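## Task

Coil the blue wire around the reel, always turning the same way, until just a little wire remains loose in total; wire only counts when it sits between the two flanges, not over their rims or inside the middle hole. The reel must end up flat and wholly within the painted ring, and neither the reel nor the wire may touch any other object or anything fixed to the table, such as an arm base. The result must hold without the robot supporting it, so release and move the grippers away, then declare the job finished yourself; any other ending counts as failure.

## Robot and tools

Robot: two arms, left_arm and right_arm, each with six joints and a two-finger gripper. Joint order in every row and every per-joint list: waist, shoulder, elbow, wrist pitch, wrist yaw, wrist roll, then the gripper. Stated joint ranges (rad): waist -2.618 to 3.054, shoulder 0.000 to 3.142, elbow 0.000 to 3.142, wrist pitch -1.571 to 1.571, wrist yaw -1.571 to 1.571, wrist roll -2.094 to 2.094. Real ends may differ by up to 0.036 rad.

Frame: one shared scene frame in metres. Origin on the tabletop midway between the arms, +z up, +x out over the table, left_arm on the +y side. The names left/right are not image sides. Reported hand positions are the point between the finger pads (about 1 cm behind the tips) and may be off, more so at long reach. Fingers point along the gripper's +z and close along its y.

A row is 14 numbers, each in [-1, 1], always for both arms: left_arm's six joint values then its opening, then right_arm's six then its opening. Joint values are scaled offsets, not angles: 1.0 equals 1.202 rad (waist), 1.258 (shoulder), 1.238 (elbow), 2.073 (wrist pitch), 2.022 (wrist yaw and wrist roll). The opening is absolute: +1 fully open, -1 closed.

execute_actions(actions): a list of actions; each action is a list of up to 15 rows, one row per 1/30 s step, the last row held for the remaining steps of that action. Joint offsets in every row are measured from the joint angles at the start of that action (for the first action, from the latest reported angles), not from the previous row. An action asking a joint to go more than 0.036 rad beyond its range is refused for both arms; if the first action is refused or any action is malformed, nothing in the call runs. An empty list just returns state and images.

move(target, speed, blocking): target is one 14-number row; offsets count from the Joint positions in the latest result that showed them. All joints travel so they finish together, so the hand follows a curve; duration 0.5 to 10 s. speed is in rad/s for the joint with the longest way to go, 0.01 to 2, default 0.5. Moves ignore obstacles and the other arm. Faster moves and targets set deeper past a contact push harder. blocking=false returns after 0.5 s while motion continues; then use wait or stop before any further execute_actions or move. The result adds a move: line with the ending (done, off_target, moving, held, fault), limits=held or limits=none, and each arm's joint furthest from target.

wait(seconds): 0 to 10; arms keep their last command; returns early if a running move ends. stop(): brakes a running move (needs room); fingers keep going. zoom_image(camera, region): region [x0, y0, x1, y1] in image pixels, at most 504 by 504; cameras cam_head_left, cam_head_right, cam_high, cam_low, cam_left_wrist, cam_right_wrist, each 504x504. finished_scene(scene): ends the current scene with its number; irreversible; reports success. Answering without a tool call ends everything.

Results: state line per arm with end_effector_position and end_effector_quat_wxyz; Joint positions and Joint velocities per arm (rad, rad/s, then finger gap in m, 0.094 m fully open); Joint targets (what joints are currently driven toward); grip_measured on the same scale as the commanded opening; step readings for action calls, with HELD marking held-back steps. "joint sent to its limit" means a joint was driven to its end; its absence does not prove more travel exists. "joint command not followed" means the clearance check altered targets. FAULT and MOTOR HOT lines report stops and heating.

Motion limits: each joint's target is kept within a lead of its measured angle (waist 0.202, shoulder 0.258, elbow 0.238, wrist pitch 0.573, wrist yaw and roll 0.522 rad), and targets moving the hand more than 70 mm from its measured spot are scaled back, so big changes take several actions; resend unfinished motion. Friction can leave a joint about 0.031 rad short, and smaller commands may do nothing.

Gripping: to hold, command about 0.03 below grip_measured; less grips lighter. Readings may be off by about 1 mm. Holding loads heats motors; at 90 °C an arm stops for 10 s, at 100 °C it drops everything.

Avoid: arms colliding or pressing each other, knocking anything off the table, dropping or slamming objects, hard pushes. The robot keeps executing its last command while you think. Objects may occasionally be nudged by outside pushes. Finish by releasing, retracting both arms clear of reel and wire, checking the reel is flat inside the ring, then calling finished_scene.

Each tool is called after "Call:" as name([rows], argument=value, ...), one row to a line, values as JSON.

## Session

Call:
execute_actions(actions=[])

Scene clock: 0.00 s.
left_arm: end_effector_position=(+0.4022, +0.3991, +0.1554) grip_measured=+1.000 end_effector_quat_wxyz=(-0.019, +0.758, +0.629, +0.169) | right_arm: end_effector_position=(+0.2148, -0.6190, +0.3633) grip_measured=+1.000 end_effector_quat_wxyz=(+0.654, -0.118, +0.694, -0.277)
Joint names: [waist, shoulder, elbow, wrist pitch, wrist yaw, wrist roll]
Joint positions: left_arm=[ 0.098  1.917  1.783 -1.166 -0.212  1.913  0.094] | right_arm=[-1.38   1.331  1.052  0.303 -1.2   -0.548  0.094]
Joint velocities: left_arm=[ 0.002 -0.012 -0.022  0.051  0.066 -0.051  0.   ] | right_arm=[-0.007  0.002 -0.012 -0.007  0.081 -0.051  0.   ]
Joint targets: left_arm=[0.098 1.917 1.783 -1.166 -0.212 1.913] | right_arm=[-1.380 1.331 1.052 0.303 -1.200 -0.549]
camera_calibration (this result's frames):
cam_left_wrist: T_world_to_cam=[[-0.887022, 0.450085, -0.103036, 0.194609], [0.200947, 0.577215, 0.791482, -0.403075], [0.415708, 0.681357, -0.602445, -0.211807], [0, 0, 0, 1]] pos_world=[0.341669, 0.289387, 0.211476]
cam_right_wrist: T_world_to_cam=[[-0.166198, -0.699258, 0.695282, -0.657472], [-0.825026, -0.287587, -0.486443, 0.17989], [0.540103, -0.654471, -0.52911, -0.228962], [0, 0, 0, 1]] pos_world=[0.162807, -0.557858, 0.423488]

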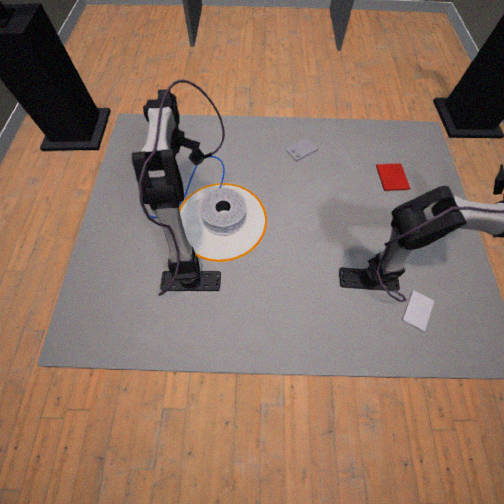

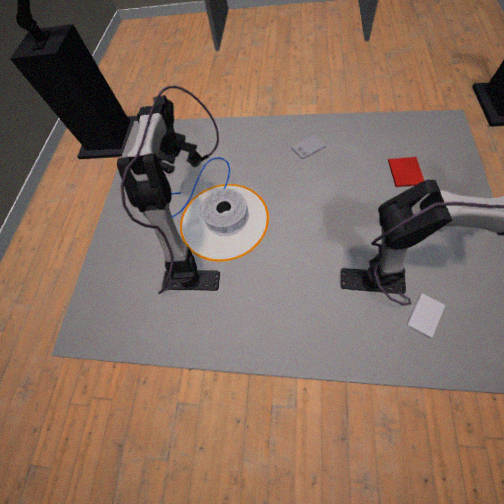

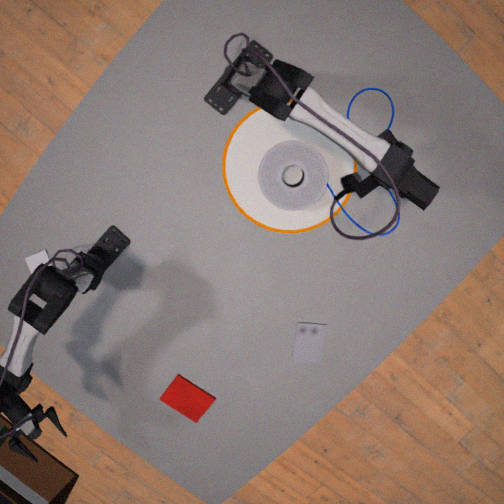

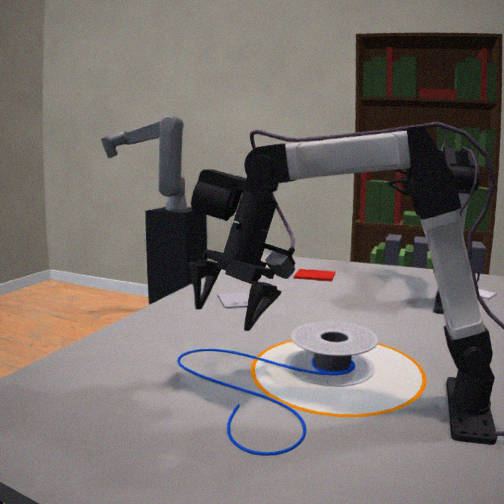

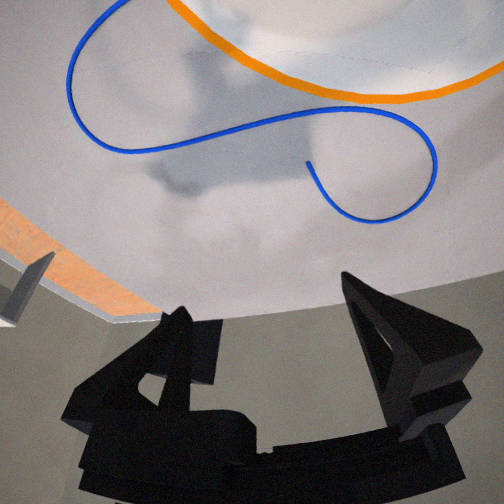

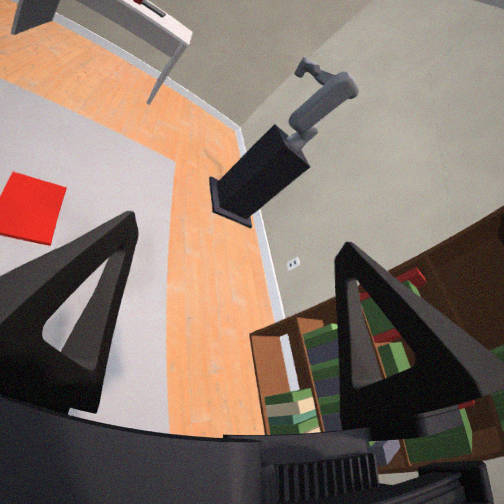

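Call:
zoom_image(camera="cam_low", region=[240, 305, 440, 425])

Call:
zoom_image(camera="cam_high", region=[200, 70, 420, 250])

Call:
zoom_image(camera="cam_head_left", region=[140, 140, 290, 300])

Region (240, 305, 440, 425) of cam_low's 504x504 image, scaled by 2.520, with more detail than that image has; it fills the top 302 rows of this view, and the rest is white.

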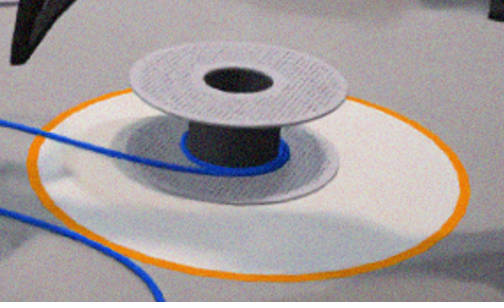

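Region (200, 70, 420, 250) of cam_high's 504x504 image, scaled by 2.291, with more detail than that image has; it fills the top 412 rows of this view, and the rest is white.

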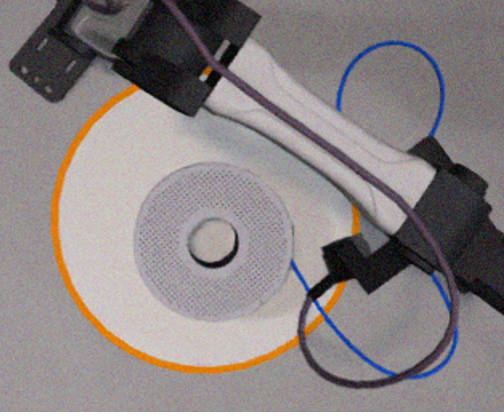

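Region (140, 140, 290, 300) of cam_head_left's 504x504 image, scaled by 3.150, with more detail than that image has; it fills the left 472 columns of this view, and the rest is white.

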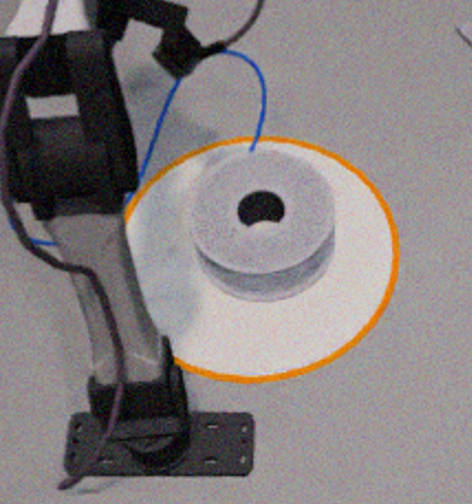

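Call:
execute_actions([
  [[0.018,0.02,-0.03,0.006,0.015,-0.01,0.85,0.04,0,0,0,0.04,0.02,1],[0.036,0.031,-0.048,0.012,0.03,-0.02,0.7,0.08,0,0,0,0.08,0.04,1],[0.054,0.042,-0.066,0.018,0.045,-0.03,0.55,0.12,0,0,0,0.12,0.06,1],[0.072,0.053,-0.084,0.024,0.06,-0.04,0.4,0.16,0,0,0,0.16,0.08,1],[0.09,0.064,-0.102,0.03,0.075,-0.05,0.25,0.2,0,0,0,0.2,0.1,1],[0.108,0.075,-0.12,0.036,0.09,-0.06,0.1,0.24,0,0,0,0.24,0.12,1],[0.126,0.086,-0.138,0.042,0.105,-0.07,-0.05,0.28,0,0,0,0.28,0.14,1],[0.144,0.097,-0.156,0.044,0.112,-0.074,-0.2,0.32,0,0,0,0.32,0.16,1],[0.162,0.108,-0.174,0.044,0.112,-0.074,-0.2,0.36,0,0,0,0.36,0.18,1],[0.175,0.119,-0.187,0.044,0.112,-0.074,-0.2,0.4,0,0,0,0.4,0.2,1],[0.18,0.119,-0.187,0.044,0.112,-0.074,-0.2,0.44,0,0,0,0.44,0.22,1],[0.18,0.119,-0.187,0.044,0.112,-0.074,-0.2,0.48,0,0,0,0.48,0.24,1],[0.18,0.119,-0.187,0.044,0.112,-0.074,-0.2,0.51,0,0,0,0.52,0.26,1],[0.18,0.119,-0.187,0.044,0.112,-0.074,-0.2,0.53,0,0,0,0.56,0.275,1],[0.18,0.119,-0.187,0.044,0.112,-0.074,-0.2,0.54,0,0,0,0.6,0.275,1]],
])

Scene clock: 120.50 s.
left_arm: end_effector_position=(+0.3397, +0.4439, +0.0313) grip_measured=-0.198 end_effector_quat_wxyz=(-0.018, +0.655, +0.755, -0.014) | right_arm: end_effector_position=(+0.3536, -0.5865, +0.3656) grip_measured=+1.000 end_effector_quat_wxyz=(+0.681, +0.125, +0.688, -0.218)
Joint names: [waist, shoulder, elbow, wrist pitch, wrist yaw, wrist roll]
Joint positions: left_arm=[ 0.325  2.072  1.559 -1.1   -0.018  1.783  0.038] | right_arm=[-0.767  1.331  1.052  0.303 -0.329 -0.123  0.094]
Joint velocities: left_arm=[ 0.002 -0.022  0.007 -0.007  0.154 -0.051 -0.001] | right_arm=[ 0.847 -0.027  0.002  0.037  2.147  0.799  0.   ]
Joint targets: left_arm=[0.314 2.067 1.552 -1.075 0.014 1.763] | right_arm=[-0.731 1.331 1.052 0.303 0.014 0.007]
Step readings (joint positions):
0: left_arm=[0.098 1.917 1.783 -1.166 -0.212 1.913] | right_arm=[-1.380 1.331 1.052 0.303 -1.200 -0.548]
1: left_arm=[0.099 1.917 1.781 -1.166 -0.209 1.911] | right_arm=[-1.375 1.331 1.052 0.303 -1.188 -0.544]
2: left_arm=[0.103 1.917 1.775 -1.162 -0.199 1.906] | right_arm=[-1.358 1.331 1.052 0.303 -1.162 -0.532]
4: left_arm=[0.127 1.923 1.747 -1.150 -0.167 1.887] | right_arm=[-1.284 1.331 1.052 0.303 -1.078 -0.491]
8: left_arm=[0.219 1.980 1.660 -1.114 -0.081 1.829] | right_arm=[-1.081 1.331 1.052 0.303 -0.841 -0.373]
15: Joint positions above
camera_calibration (this result's frames):
cam_left_wrist: T_world_to_cam=[[-0.991188, 0.124095, 0.0463352, 0.281668], [0.128807, 0.821319, 0.555737, -0.394642], [0.0309081, 0.556808, -0.830066, -0.097996], [0, 0, 0, 1]] pos_world=[0.333047, 0.343738, 0.124923]
cam_right_wrist: T_world_to_cam=[[-0.446937, -0.834071, 0.323377, -0.457186], [-0.745039, 0.146976, -0.650626, 0.591442], [0.49514, -0.531717, -0.687105, -0.135759], [0, 0, 0, 1]] pos_world=[0.303534, -0.540439, 0.439371]

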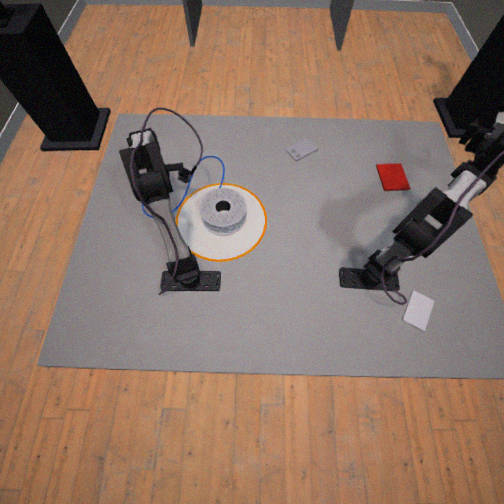

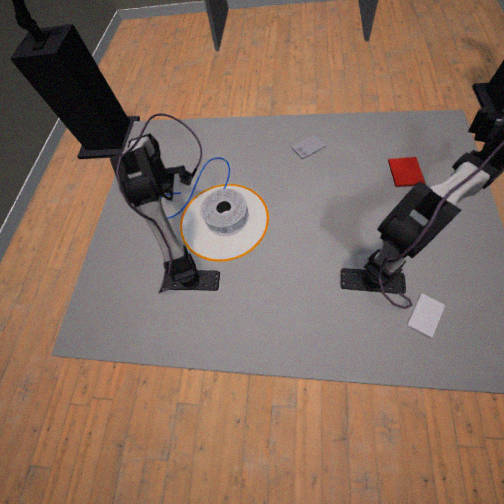

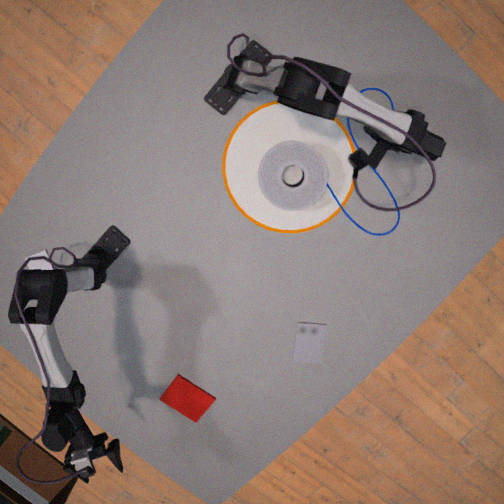

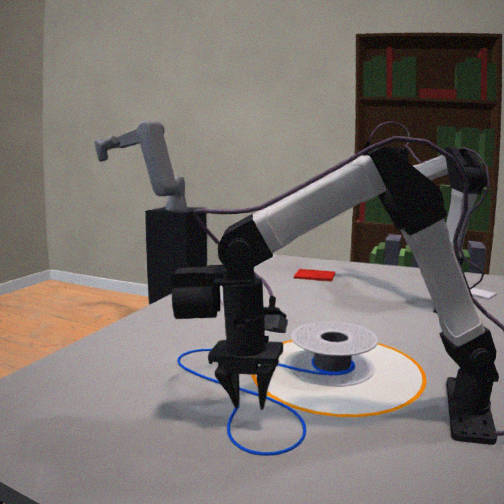

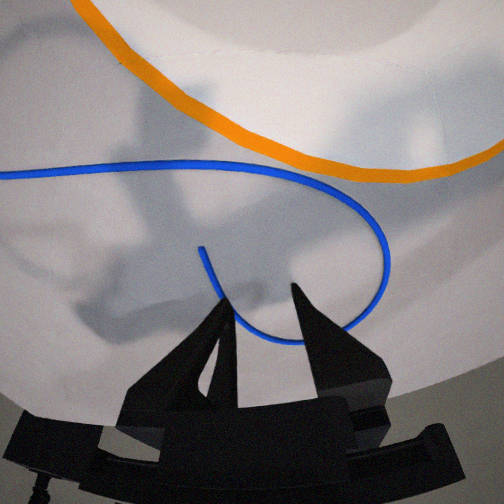

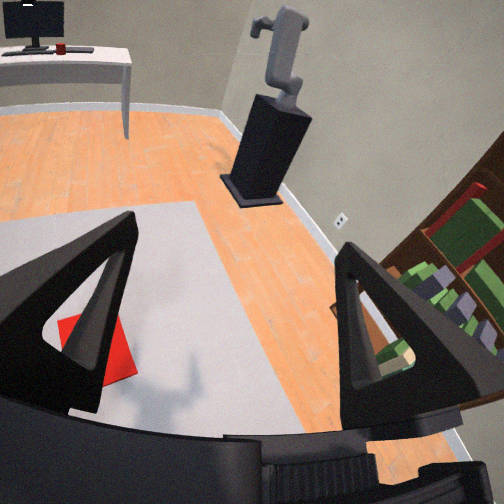

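Call:
execute_actions(actions=[])

Scene clock: 134.63 s.
left_arm: end_effector_position=(+0.3428, +0.4389, +0.0315) grip_measured=-0.198 end_effector_quat_wxyz=(-0.006, +0.651, +0.758, -0.018) | right_arm: end_effector_position=(+0.3303, -0.6205, +0.3658) grip_measured=+1.000 end_effector_quat_wxyz=(+0.661, +0.267, +0.646, -0.274)
Joint names: [waist, shoulder, elbow, wrist pitch, wrist yaw, wrist roll]
Joint positions: left_arm=[ 0.322  2.072  1.559 -1.095  0.007  1.771  0.038] | right_arm=[-0.733  1.331  1.052  0.303  0.002 -0.001  0.094]
Joint velocities: left_arm=[ 0.002 -0.007 -0.027 -0.037  0.007 -0.007 -0.   ] | right_arm=[-0.002 -0.002  0.002 -0.007 -0.11  -0.11   0.   ]
Joint targets: left_arm=[0.314 2.067 1.552 -1.075 0.014 1.763] | right_arm=[-0.732 1.331 1.052 0.303 0.014 0.007]
camera_calibration (this result's frames):
cam_left_wrist: T_world_to_cam=[[-0.992884, 0.115214, 0.0301139, 0.290321], [0.113181, 0.83435, 0.539491, -0.390953], [0.0370317, 0.53906, -0.841453, -0.0891237], [0, 0, 0, 1]] pos_world=[0.335804, 0.340786, 0.12718]
cam_right_wrist: T_world_to_cam=[[-0.693361, -0.692858, 0.197989, -0.28112], [-0.609099, 0.416714, -0.674795, 0.710572], [0.385032, -0.588471, -0.710951, -0.132304], [0, 0, 0, 1]] pos_world=[0.288832, -0.568738, 0.441088]

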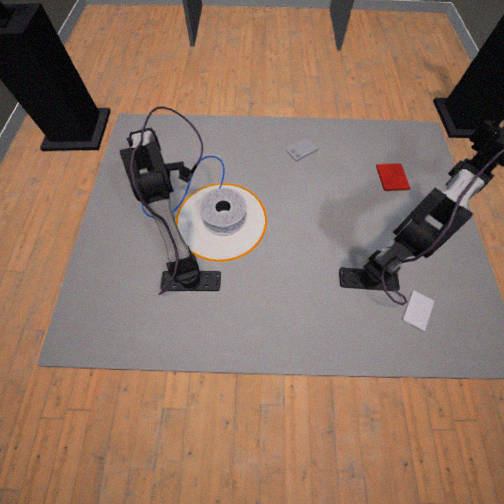

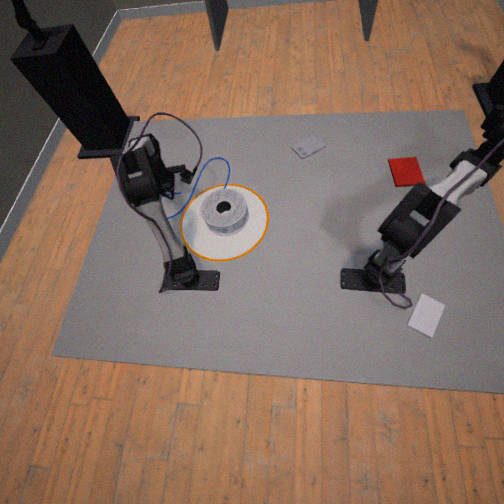

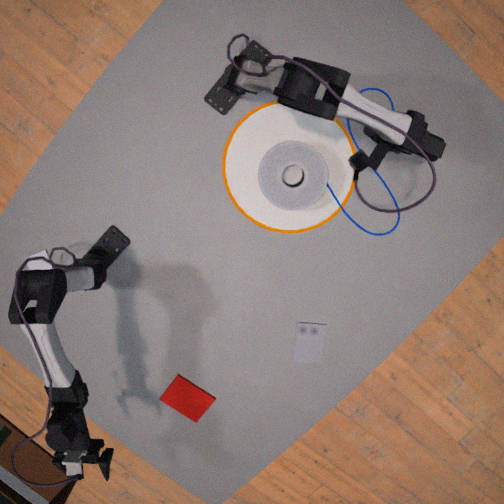

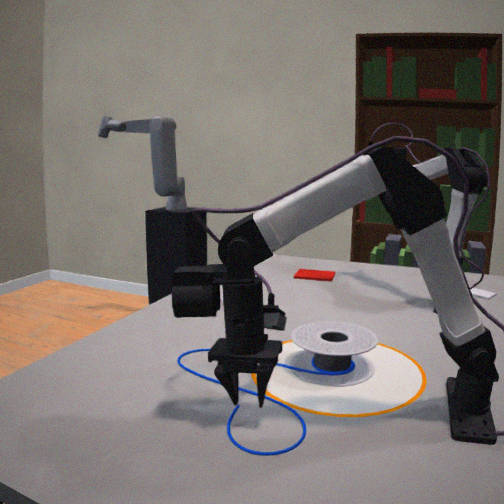

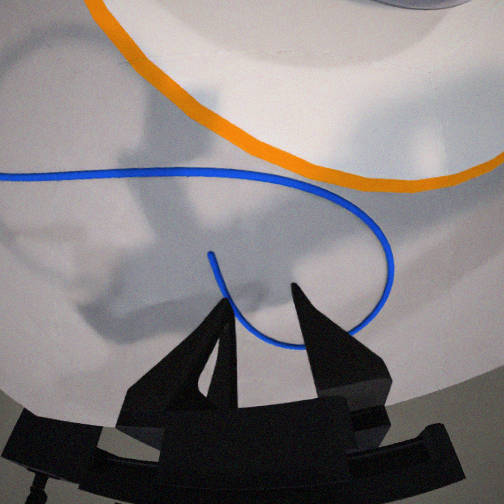

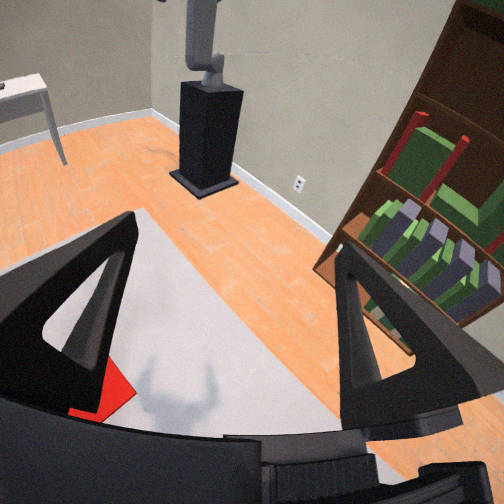

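Call:
execute_actions([
  [[-0.01,0.0,0.015,0.015,0,0,0.0, 0.1,0.02,0.02,-0.03,0,0,0.5],[-0.02,0.005,0.03,0.03,0,0,0.05, 0.2,0.04,0.04,-0.06,0,0,0.2],[-0.025,0.012,0.037,0.04,0,0,0.05, 0.3,0.06,0.06,-0.1,0,0,0],[-0.025,0.02,0.037,0.045,0,0,0.05, 0.4,0.08,0.08,-0.14,0,0,-0.3],[-0.025,0.03,0.037,0.045,0,0,0.05, 0.5,0.1,0.1,-0.18,0,0,-0.3],[-0.025,0.04,0.037,0.045,0,0,0.05, 0.6,0.12,0.12,-0.22,0,0,-0.3],[-0.025,0.05,0.037,0.045,0,0,0.05, 0.7,0.14,0.14,-0.25,0,0,-0.3],[-0.025,0.058,0.037,0.045,0,0,0.05, 0.8,0.16,0.16,-0.28,0,0,-0.3],[-0.025,0.065,0.037,0.045,0,0,0.05, 0.86,0.18,0.18,-0.3,0,0,-0.3],[-0.025,0.07,0.037,0.045,0,0,0.05, 0.86,0.2,0.2,-0.3,0,0,-0.3],[-0.025,0.072,0.037,0.045,0,0,0.05, 0.86,0.2,0.2,-0.3,0,0,-0.3]],
])

Scene clock: 189.47 s.
left_arm: end_effector_position=(+0.3662, +0.4368, +0.0103) grip_measured=+0.048 end_effector_quat_wxyz=(+0.001, +0.661, +0.750, -0.006) | right_arm: end_effector_position=(+0.4966, -0.3284, +0.2493) grip_measured=-0.298 end_effector_quat_wxyz=(+0.520, +0.027, +0.854, -0.020)
Joint names: [waist, shoulder, elbow, wrist pitch, wrist yaw, wrist roll]
Joint positions: left_arm=[ 0.296  2.15   1.595 -1.025  0.007  1.771  0.049] | right_arm=[-0.005  1.567  1.265 -0.175  0.012 -0.001  0.033]
Joint velocities: left_arm=[-0.012 -0.002  0.007 -0.037 -0.051  0.022  0.   ] | right_arm=[ 1.604  0.183  0.056 -0.711 -0.037  0.022 -0.   ]
Joint targets: left_arm=[0.292 2.162 1.605 -1.002 0.007 1.771] | right_arm=[0.101 1.578 1.292 -0.286 0.004 -0.001]
Step readings (joint positions):
0: left_arm=[0.322 2.072 1.559 -1.095 0.007 1.771] | right_arm=[-0.733 1.331 1.052 0.303 0.002 -0.001]
1: left_arm=[0.322 2.072 1.559 -1.095 0.007 1.771] | right_arm=[-0.719 1.331 1.053 0.296 0.010 -0.001]
2: left_arm=[0.320 2.072 1.561 -1.092 0.007 1.771] | right_arm=[-0.681 1.334 1.060 0.281 0.018 -0.001]
4: left_arm=[0.313 2.072 1.573 -1.075 0.007 1.771] | right_arm=[-0.569 1.358 1.092 0.230 0.018 -0.001]
8: left_arm=[0.298 2.088 1.594 -1.038 0.007 1.771] | right_arm=[-0.363 1.436 1.172 0.069 0.013 -0.001]
15: Joint positions above
camera_calibration (this result's frames):
cam_left_wrist: T_world_to_cam=[[-0.990133, 0.140016, 0.00559335, 0.302899], [0.119975, 0.826437, 0.550098, -0.379529], [0.0724001, 0.545341, -0.835082, -0.122367], [0, 0, 0, 1]] pos_world=[0.354304, 0.337978, 0.104897]
cam_right_wrist: T_world_to_cam=[[0.0295662, -0.983405, 0.178998, -0.390072], [-0.966985, -0.0734867, -0.24401, 0.520856], [0.253114, -0.165874, -0.95311, 0.157408], [0, 0, 0, 1]] pos_world=[0.47535, -0.319213, 0.346943]

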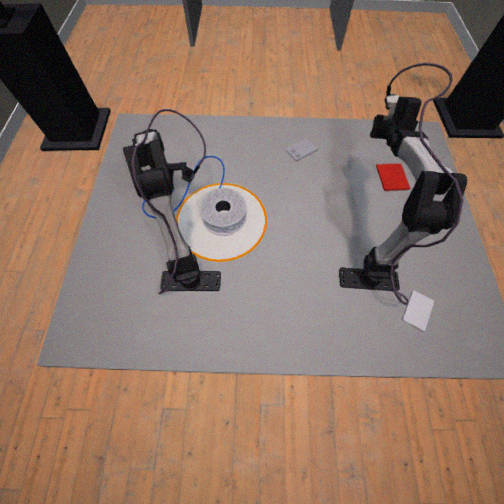

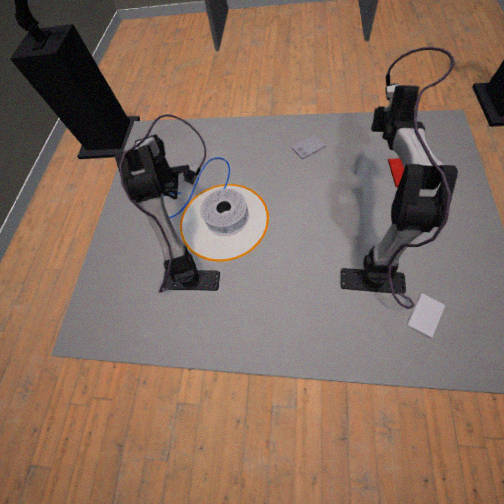

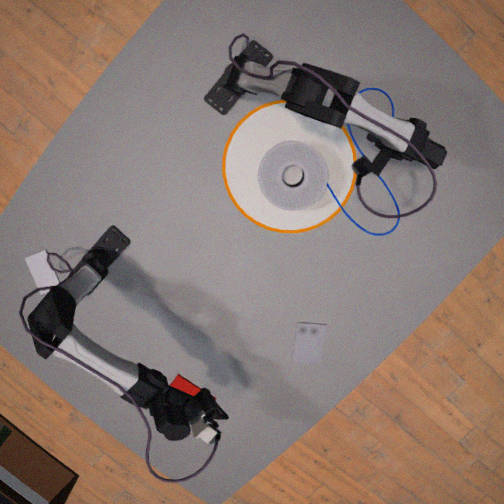

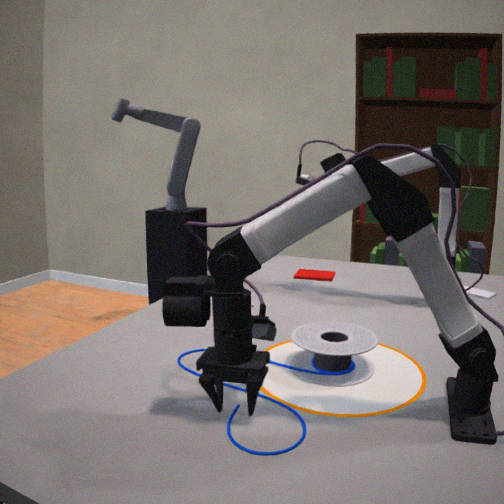

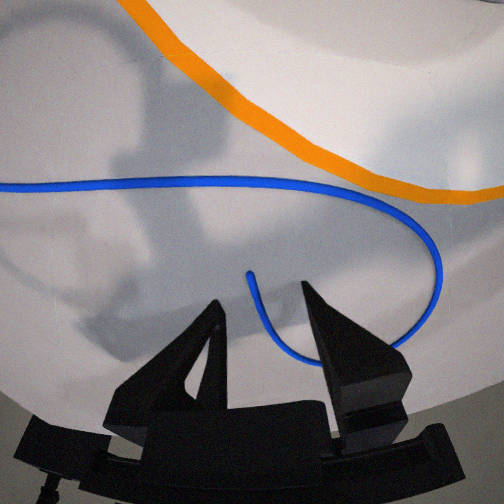

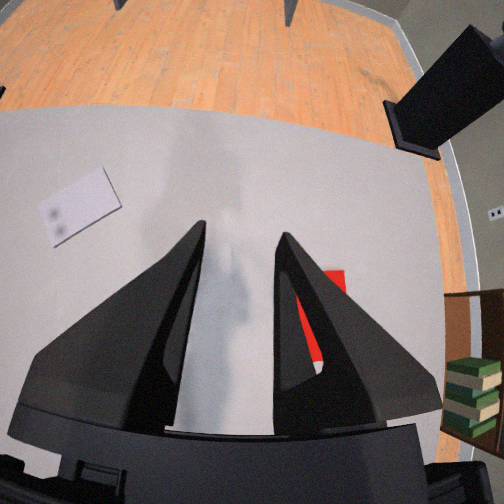

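Call:
execute_actions([
  [[0,0.004,0,0.008,0,0,-0.3, 0.1,0.03,0.0,-0.04,0,0,-0.3],[0,0.004,0,0.008,0,0,-0.55, 0.13,0.06,-0.01,-0.02,0,0,-0.3],[0,0.004,0,0.008,0,0,-0.72, 0.16,0.09,-0.02,0,0,0,-0.3],[0,0.004,0,0.008,0,0,-0.83, 0.19,0.13,-0.03,0.03,0,0,-0.3],[0,0.004,0,0.008,0,0,-0.9, 0.22,0.17,-0.04,0.06,0,0,-0.3],[0,0.004,0,0.008,0,0,-0.94, 0.25,0.21,-0.05,0.08,0,0,-0.3],[0,0.004,0,0.008,0,0,-0.97, 0.27,0.25,-0.06,0.1,0,0,-0.3],[0,0.004,0,0.008,0,0,-0.985, 0.279,0.28,-0.069,0.115,0,0,-0.3],[0,0.004,0,0.008,0,0,-0.985, 0.279,0.305,-0.069,0.121,0,0,-0.3],[0,0.004,0,0.008,0,0,-0.985, 0.279,0.32,-0.069,0.121,0,0,-0.3],[0,0.0,0,0.008,0,0,-0.985, 0.279,0.33,-0.069,0.121,0,0,-0.3],[0,-0.01,0,0.008,0,0,-0.985, 0.279,0.33,-0.069,0.121,0,0,-0.3],[0,-0.025,0,0.008,0,0,-0.985, 0.279,0.33,-0.069,0.121,0,0,-0.3],[0,-0.04,0,0.008,0,0,-0.985, 0.279,0.33,-0.069,0.121,0,0,-0.3],[0,-0.05,0,0.008,0,0,-0.985, 0.279,0.33,-0.069,0.121,0,0,-0.3]],
])

Call:
execute_actions(actions=[])

Scene clock: 209.67 s.
left_arm: end_effector_position=(+0.3682, +0.4374, +0.0155) grip_measured=-0.967 end_effector_quat_wxyz=(+0.005, +0.661, +0.750, +0.001) | right_arm: end_effector_position=(+0.4978, -0.1587, +0.0367) grip_measured=-0.298 end_effector_quat_wxyz=(+0.366, -0.129, +0.920, +0.048)
Joint names: [waist, shoulder, elbow, wrist pitch, wrist yaw, wrist roll]
Joint positions: left_arm=[ 0.296  2.137  1.595 -1.022  0.007  1.771  0.002] | right_arm=[ 0.333  1.998  1.178  0.006  0.009 -0.001  0.033]
Joint velocities: left_arm=[-0.002 -0.266  0.002  0.007  0.022  0.022  0.001] | right_arm=[ 0.002  0.247 -0.281 -0.022 -0.125 -0.022  0.   ]
Joint targets: left_arm=[0.296 2.087 1.595 -1.008 0.007 1.771] | right_arm=[0.330 1.982 1.180 0.076 0.012 -0.001]
Step readings (joint positions):
0: left_arm=[0.296 2.150 1.595 -1.022 0.007 1.771] | right_arm=[0.109 1.574 1.274 -0.271 -0.006 -0.001]
1: left_arm=[0.296 2.150 1.595 -1.022 0.007 1.771] | right_arm=[0.109 1.575 1.274 -0.270 -0.005 -0.001]
2: left_arm=[0.296 2.150 1.595 -1.022 0.007 1.771] | right_arm=[0.113 1.580 1.274 -0.264 -0.001 -0.001]
4: left_arm=[0.296 2.150 1.595 -1.022 0.007 1.771] | right_arm=[0.144 1.617 1.274 -0.219 0.008 -0.001]
8: left_arm=[0.296 2.150 1.595 -1.022 0.007 1.771] | right_arm=[0.252 1.760 1.256 -0.100 0.009 -0.001]
15: Joint positions above
camera_calibration (this result's frames):
cam_left_wrist: T_world_to_cam=[[-0.990107, 0.140025, -0.00905405, 0.304952], [0.111381, 0.823527, 0.556235, -0.378791], [0.0853432, 0.549723, -0.830976, -0.125354], [0, 0, 0, 1]] pos_world=[0.354823, 0.338154, 0.109291]
cam_right_wrist: T_world_to_cam=[[0.408556, -0.902188, 0.138346, -0.359452], [-0.912419, -0.399716, 0.0878595, 0.391508], [-0.0239668, -0.162125, -0.986479, 0.122346], [0, 0, 0, 1]] pos_world=[0.507007, -0.147966, 0.136023]

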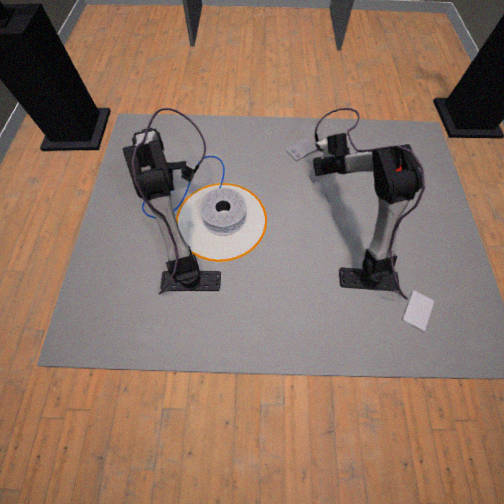

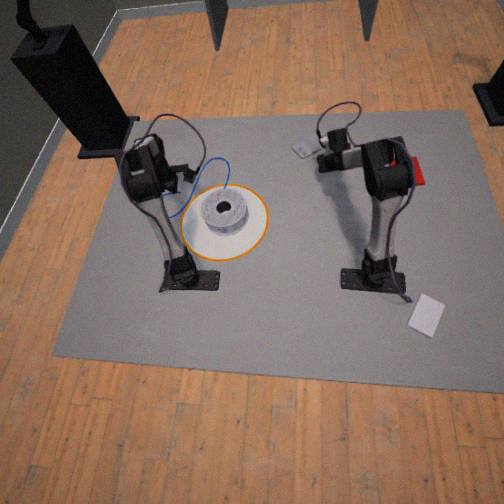

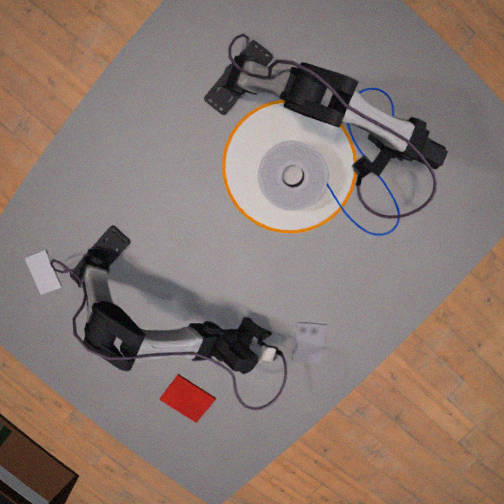

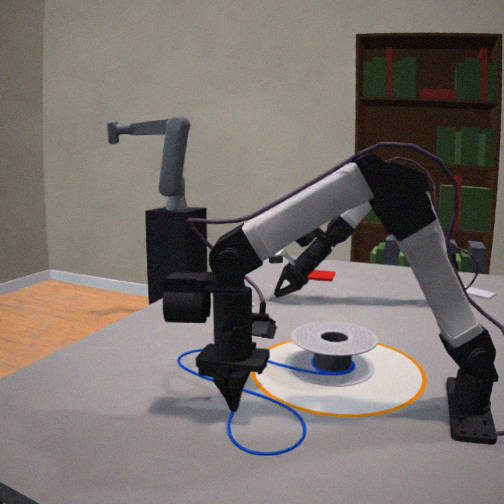

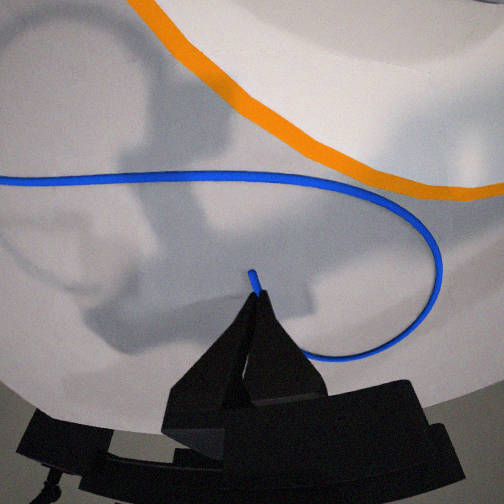

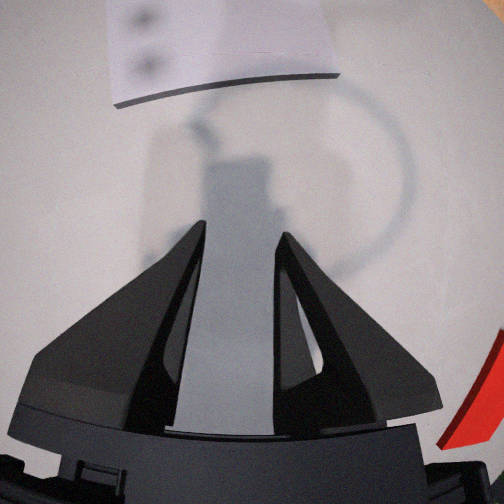

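Scene clock: 209.67 s.
left_arm: end_effector_position=(+0.3682, +0.4374, +0.0155) grip_measured=-0.967 end_effector_quat_wxyz=(+0.005, +0.661, +0.750, +0.001) | right_arm: end_effector_position=(+0.4978, -0.1587, +0.0367) grip_measured=-0.298 end_effector_quat_wxyz=(+0.366, -0.129, +0.920, +0.048)
Joint names: [waist, shoulder, elbow, wrist pitch, wrist yaw, wrist roll]
Joint positions: left_arm=[ 0.296  2.137  1.595 -1.022  0.007  1.771  0.002] | right_arm=[ 0.333  1.998  1.178  0.006  0.009 -0.001  0.033]
Joint velocities: left_arm=[-0.002 -0.266  0.002  0.007  0.022  0.022  0.001] | right_arm=[ 0.002  0.247 -0.281 -0.022 -0.125 -0.022  0.   ]
Joint targets: left_arm=[0.296 2.087 1.595 -1.008 0.007 1.771] | right_arm=[0.330 1.982 1.180 0.076 0.012 -0.001]
camera_calibration (this result's frames):
cam_left_wrist: T_world_to_cam=[[-0.990107, 0.140025, -0.00905405, 0.304952], [0.111381, 0.823527, 0.556235, -0.378791], [0.0853432, 0.549723, -0.830976, -0.125354], [0, 0, 0, 1]] pos_world=[0.354823, 0.338154, 0.109291]
cam_right_wrist: T_world_to_cam=[[0.408556, -0.902188, 0.138346, -0.359452], [-0.912419, -0.399716, 0.0878595, 0.391508], [-0.0239668, -0.162125, -0.986479, 0.122346], [0, 0, 0, 1]] pos_world=[0.507007, -0.147966, 0.136023]

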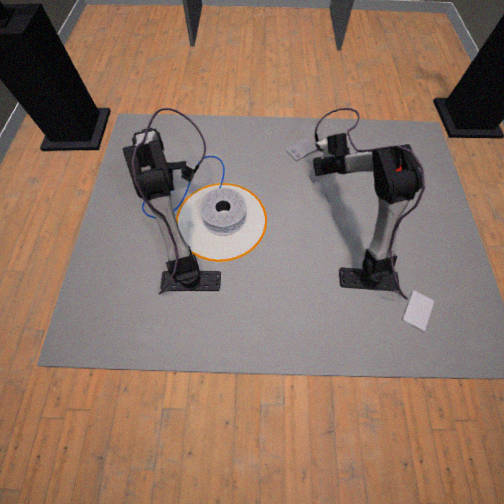

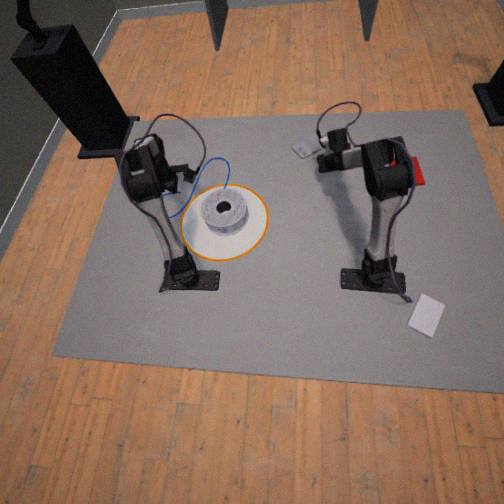

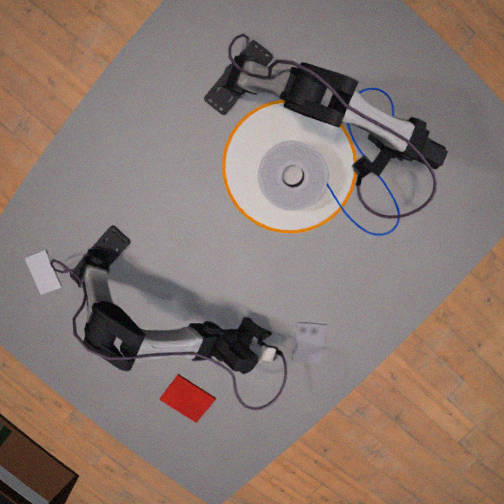

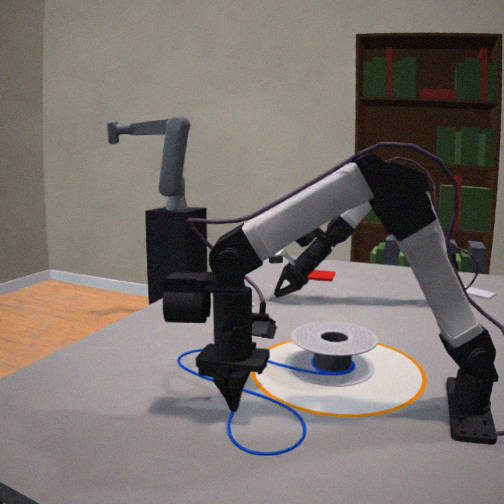

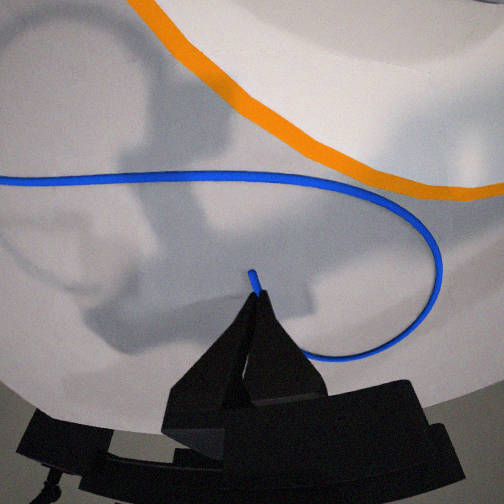

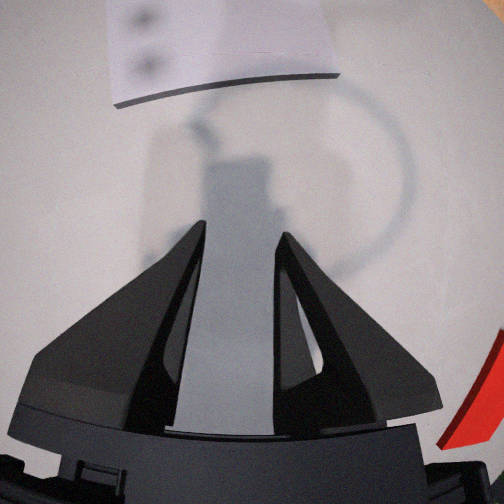

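Call:
execute_actions(actions=[])

Scene clock: 211.03 s.
left_arm: end_effector_position=(+0.3719, +0.4387, +0.0322) grip_measured=-0.967 end_effector_quat_wxyz=(+0.016, +0.661, +0.750, +0.020) | right_arm: end_effector_position=(+0.5045, -0.1568, +0.0424) grip_measured=-0.298 end_effector_quat_wxyz=(+0.387, -0.128, +0.912, +0.051)
Joint names: [waist, shoulder, elbow, wrist pitch, wrist yaw, wrist roll]
Joint positions: left_arm=[ 0.296  2.093  1.595 -1.022  0.007  1.771  0.002] | right_arm=[ 0.333  2.     1.17   0.061  0.009 -0.001  0.033]
Joint velocities: left_arm=[-0.012  0.002 -0.012 -0.007  0.051  0.022 -0.   ] | right_arm=[ 0.002  0.002  0.007  0.022 -0.066  0.051 -0.001]
Joint targets: left_arm=[0.296 2.087 1.595 -1.008 0.007 1.771] | right_arm=[0.330 1.982 1.180 0.075 0.012 -0.001]
camera_calibration (this result's frames):
cam_left_wrist: T_world_to_cam=[[-0.988934, 0.140422, -0.0478644, 0.309227], [0.0881446, 0.815661, 0.571776, -0.377979], [0.119331, 0.56123, -0.819012, -0.13048], [0, 0, 0, 1]] pos_world=[0.354693, 0.338109, 0.124055]
cam_right_wrist: T_world_to_cam=[[0.402385, -0.903974, 0.144631, -0.358658], [-0.915271, -0.400542, 0.042953, 0.401111], [0.0191024, -0.14966, -0.988553, 0.108729], [0, 0, 0, 1]] pos_world=[0.509367, -0.147283, 0.142128]

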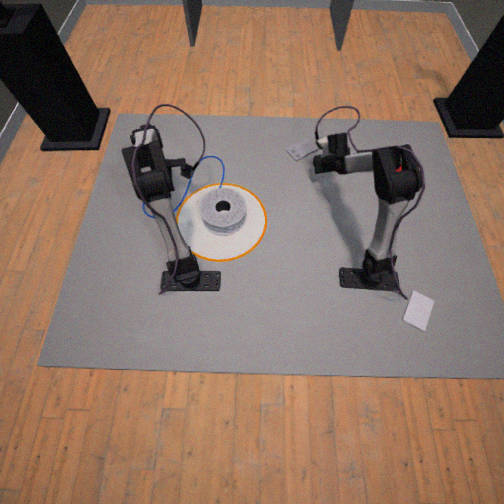

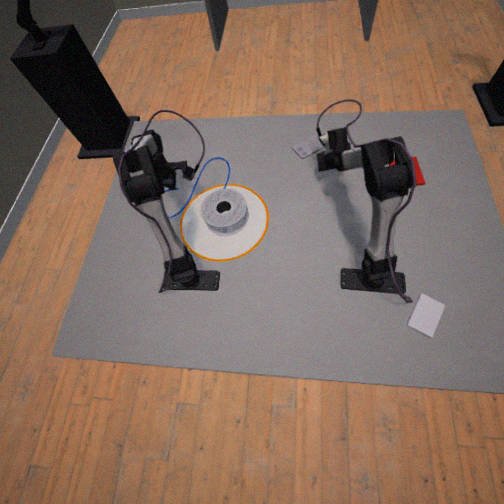

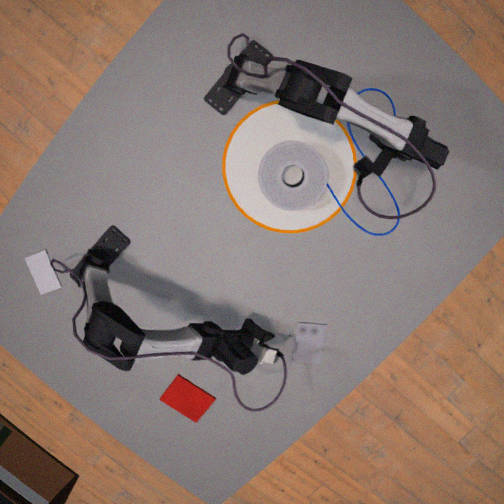

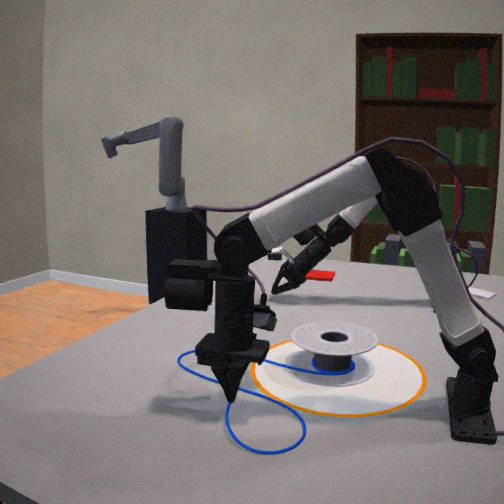

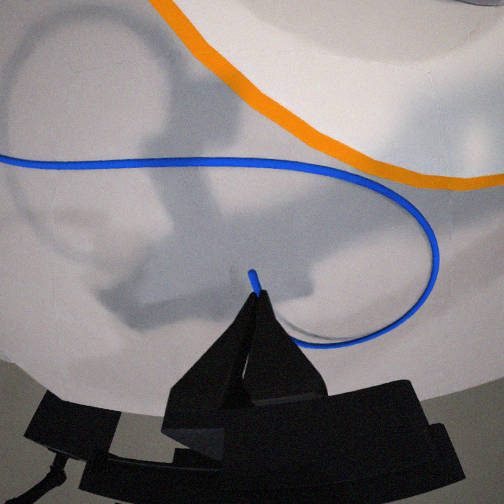

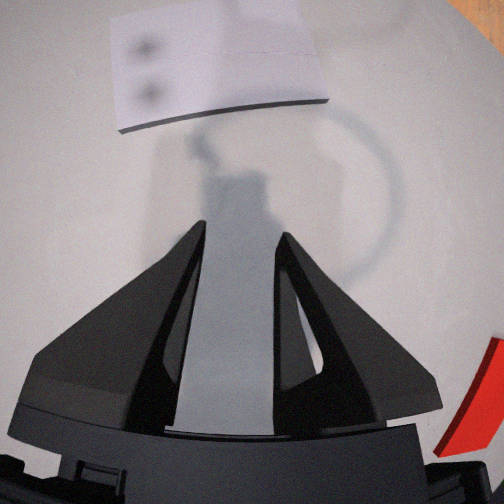

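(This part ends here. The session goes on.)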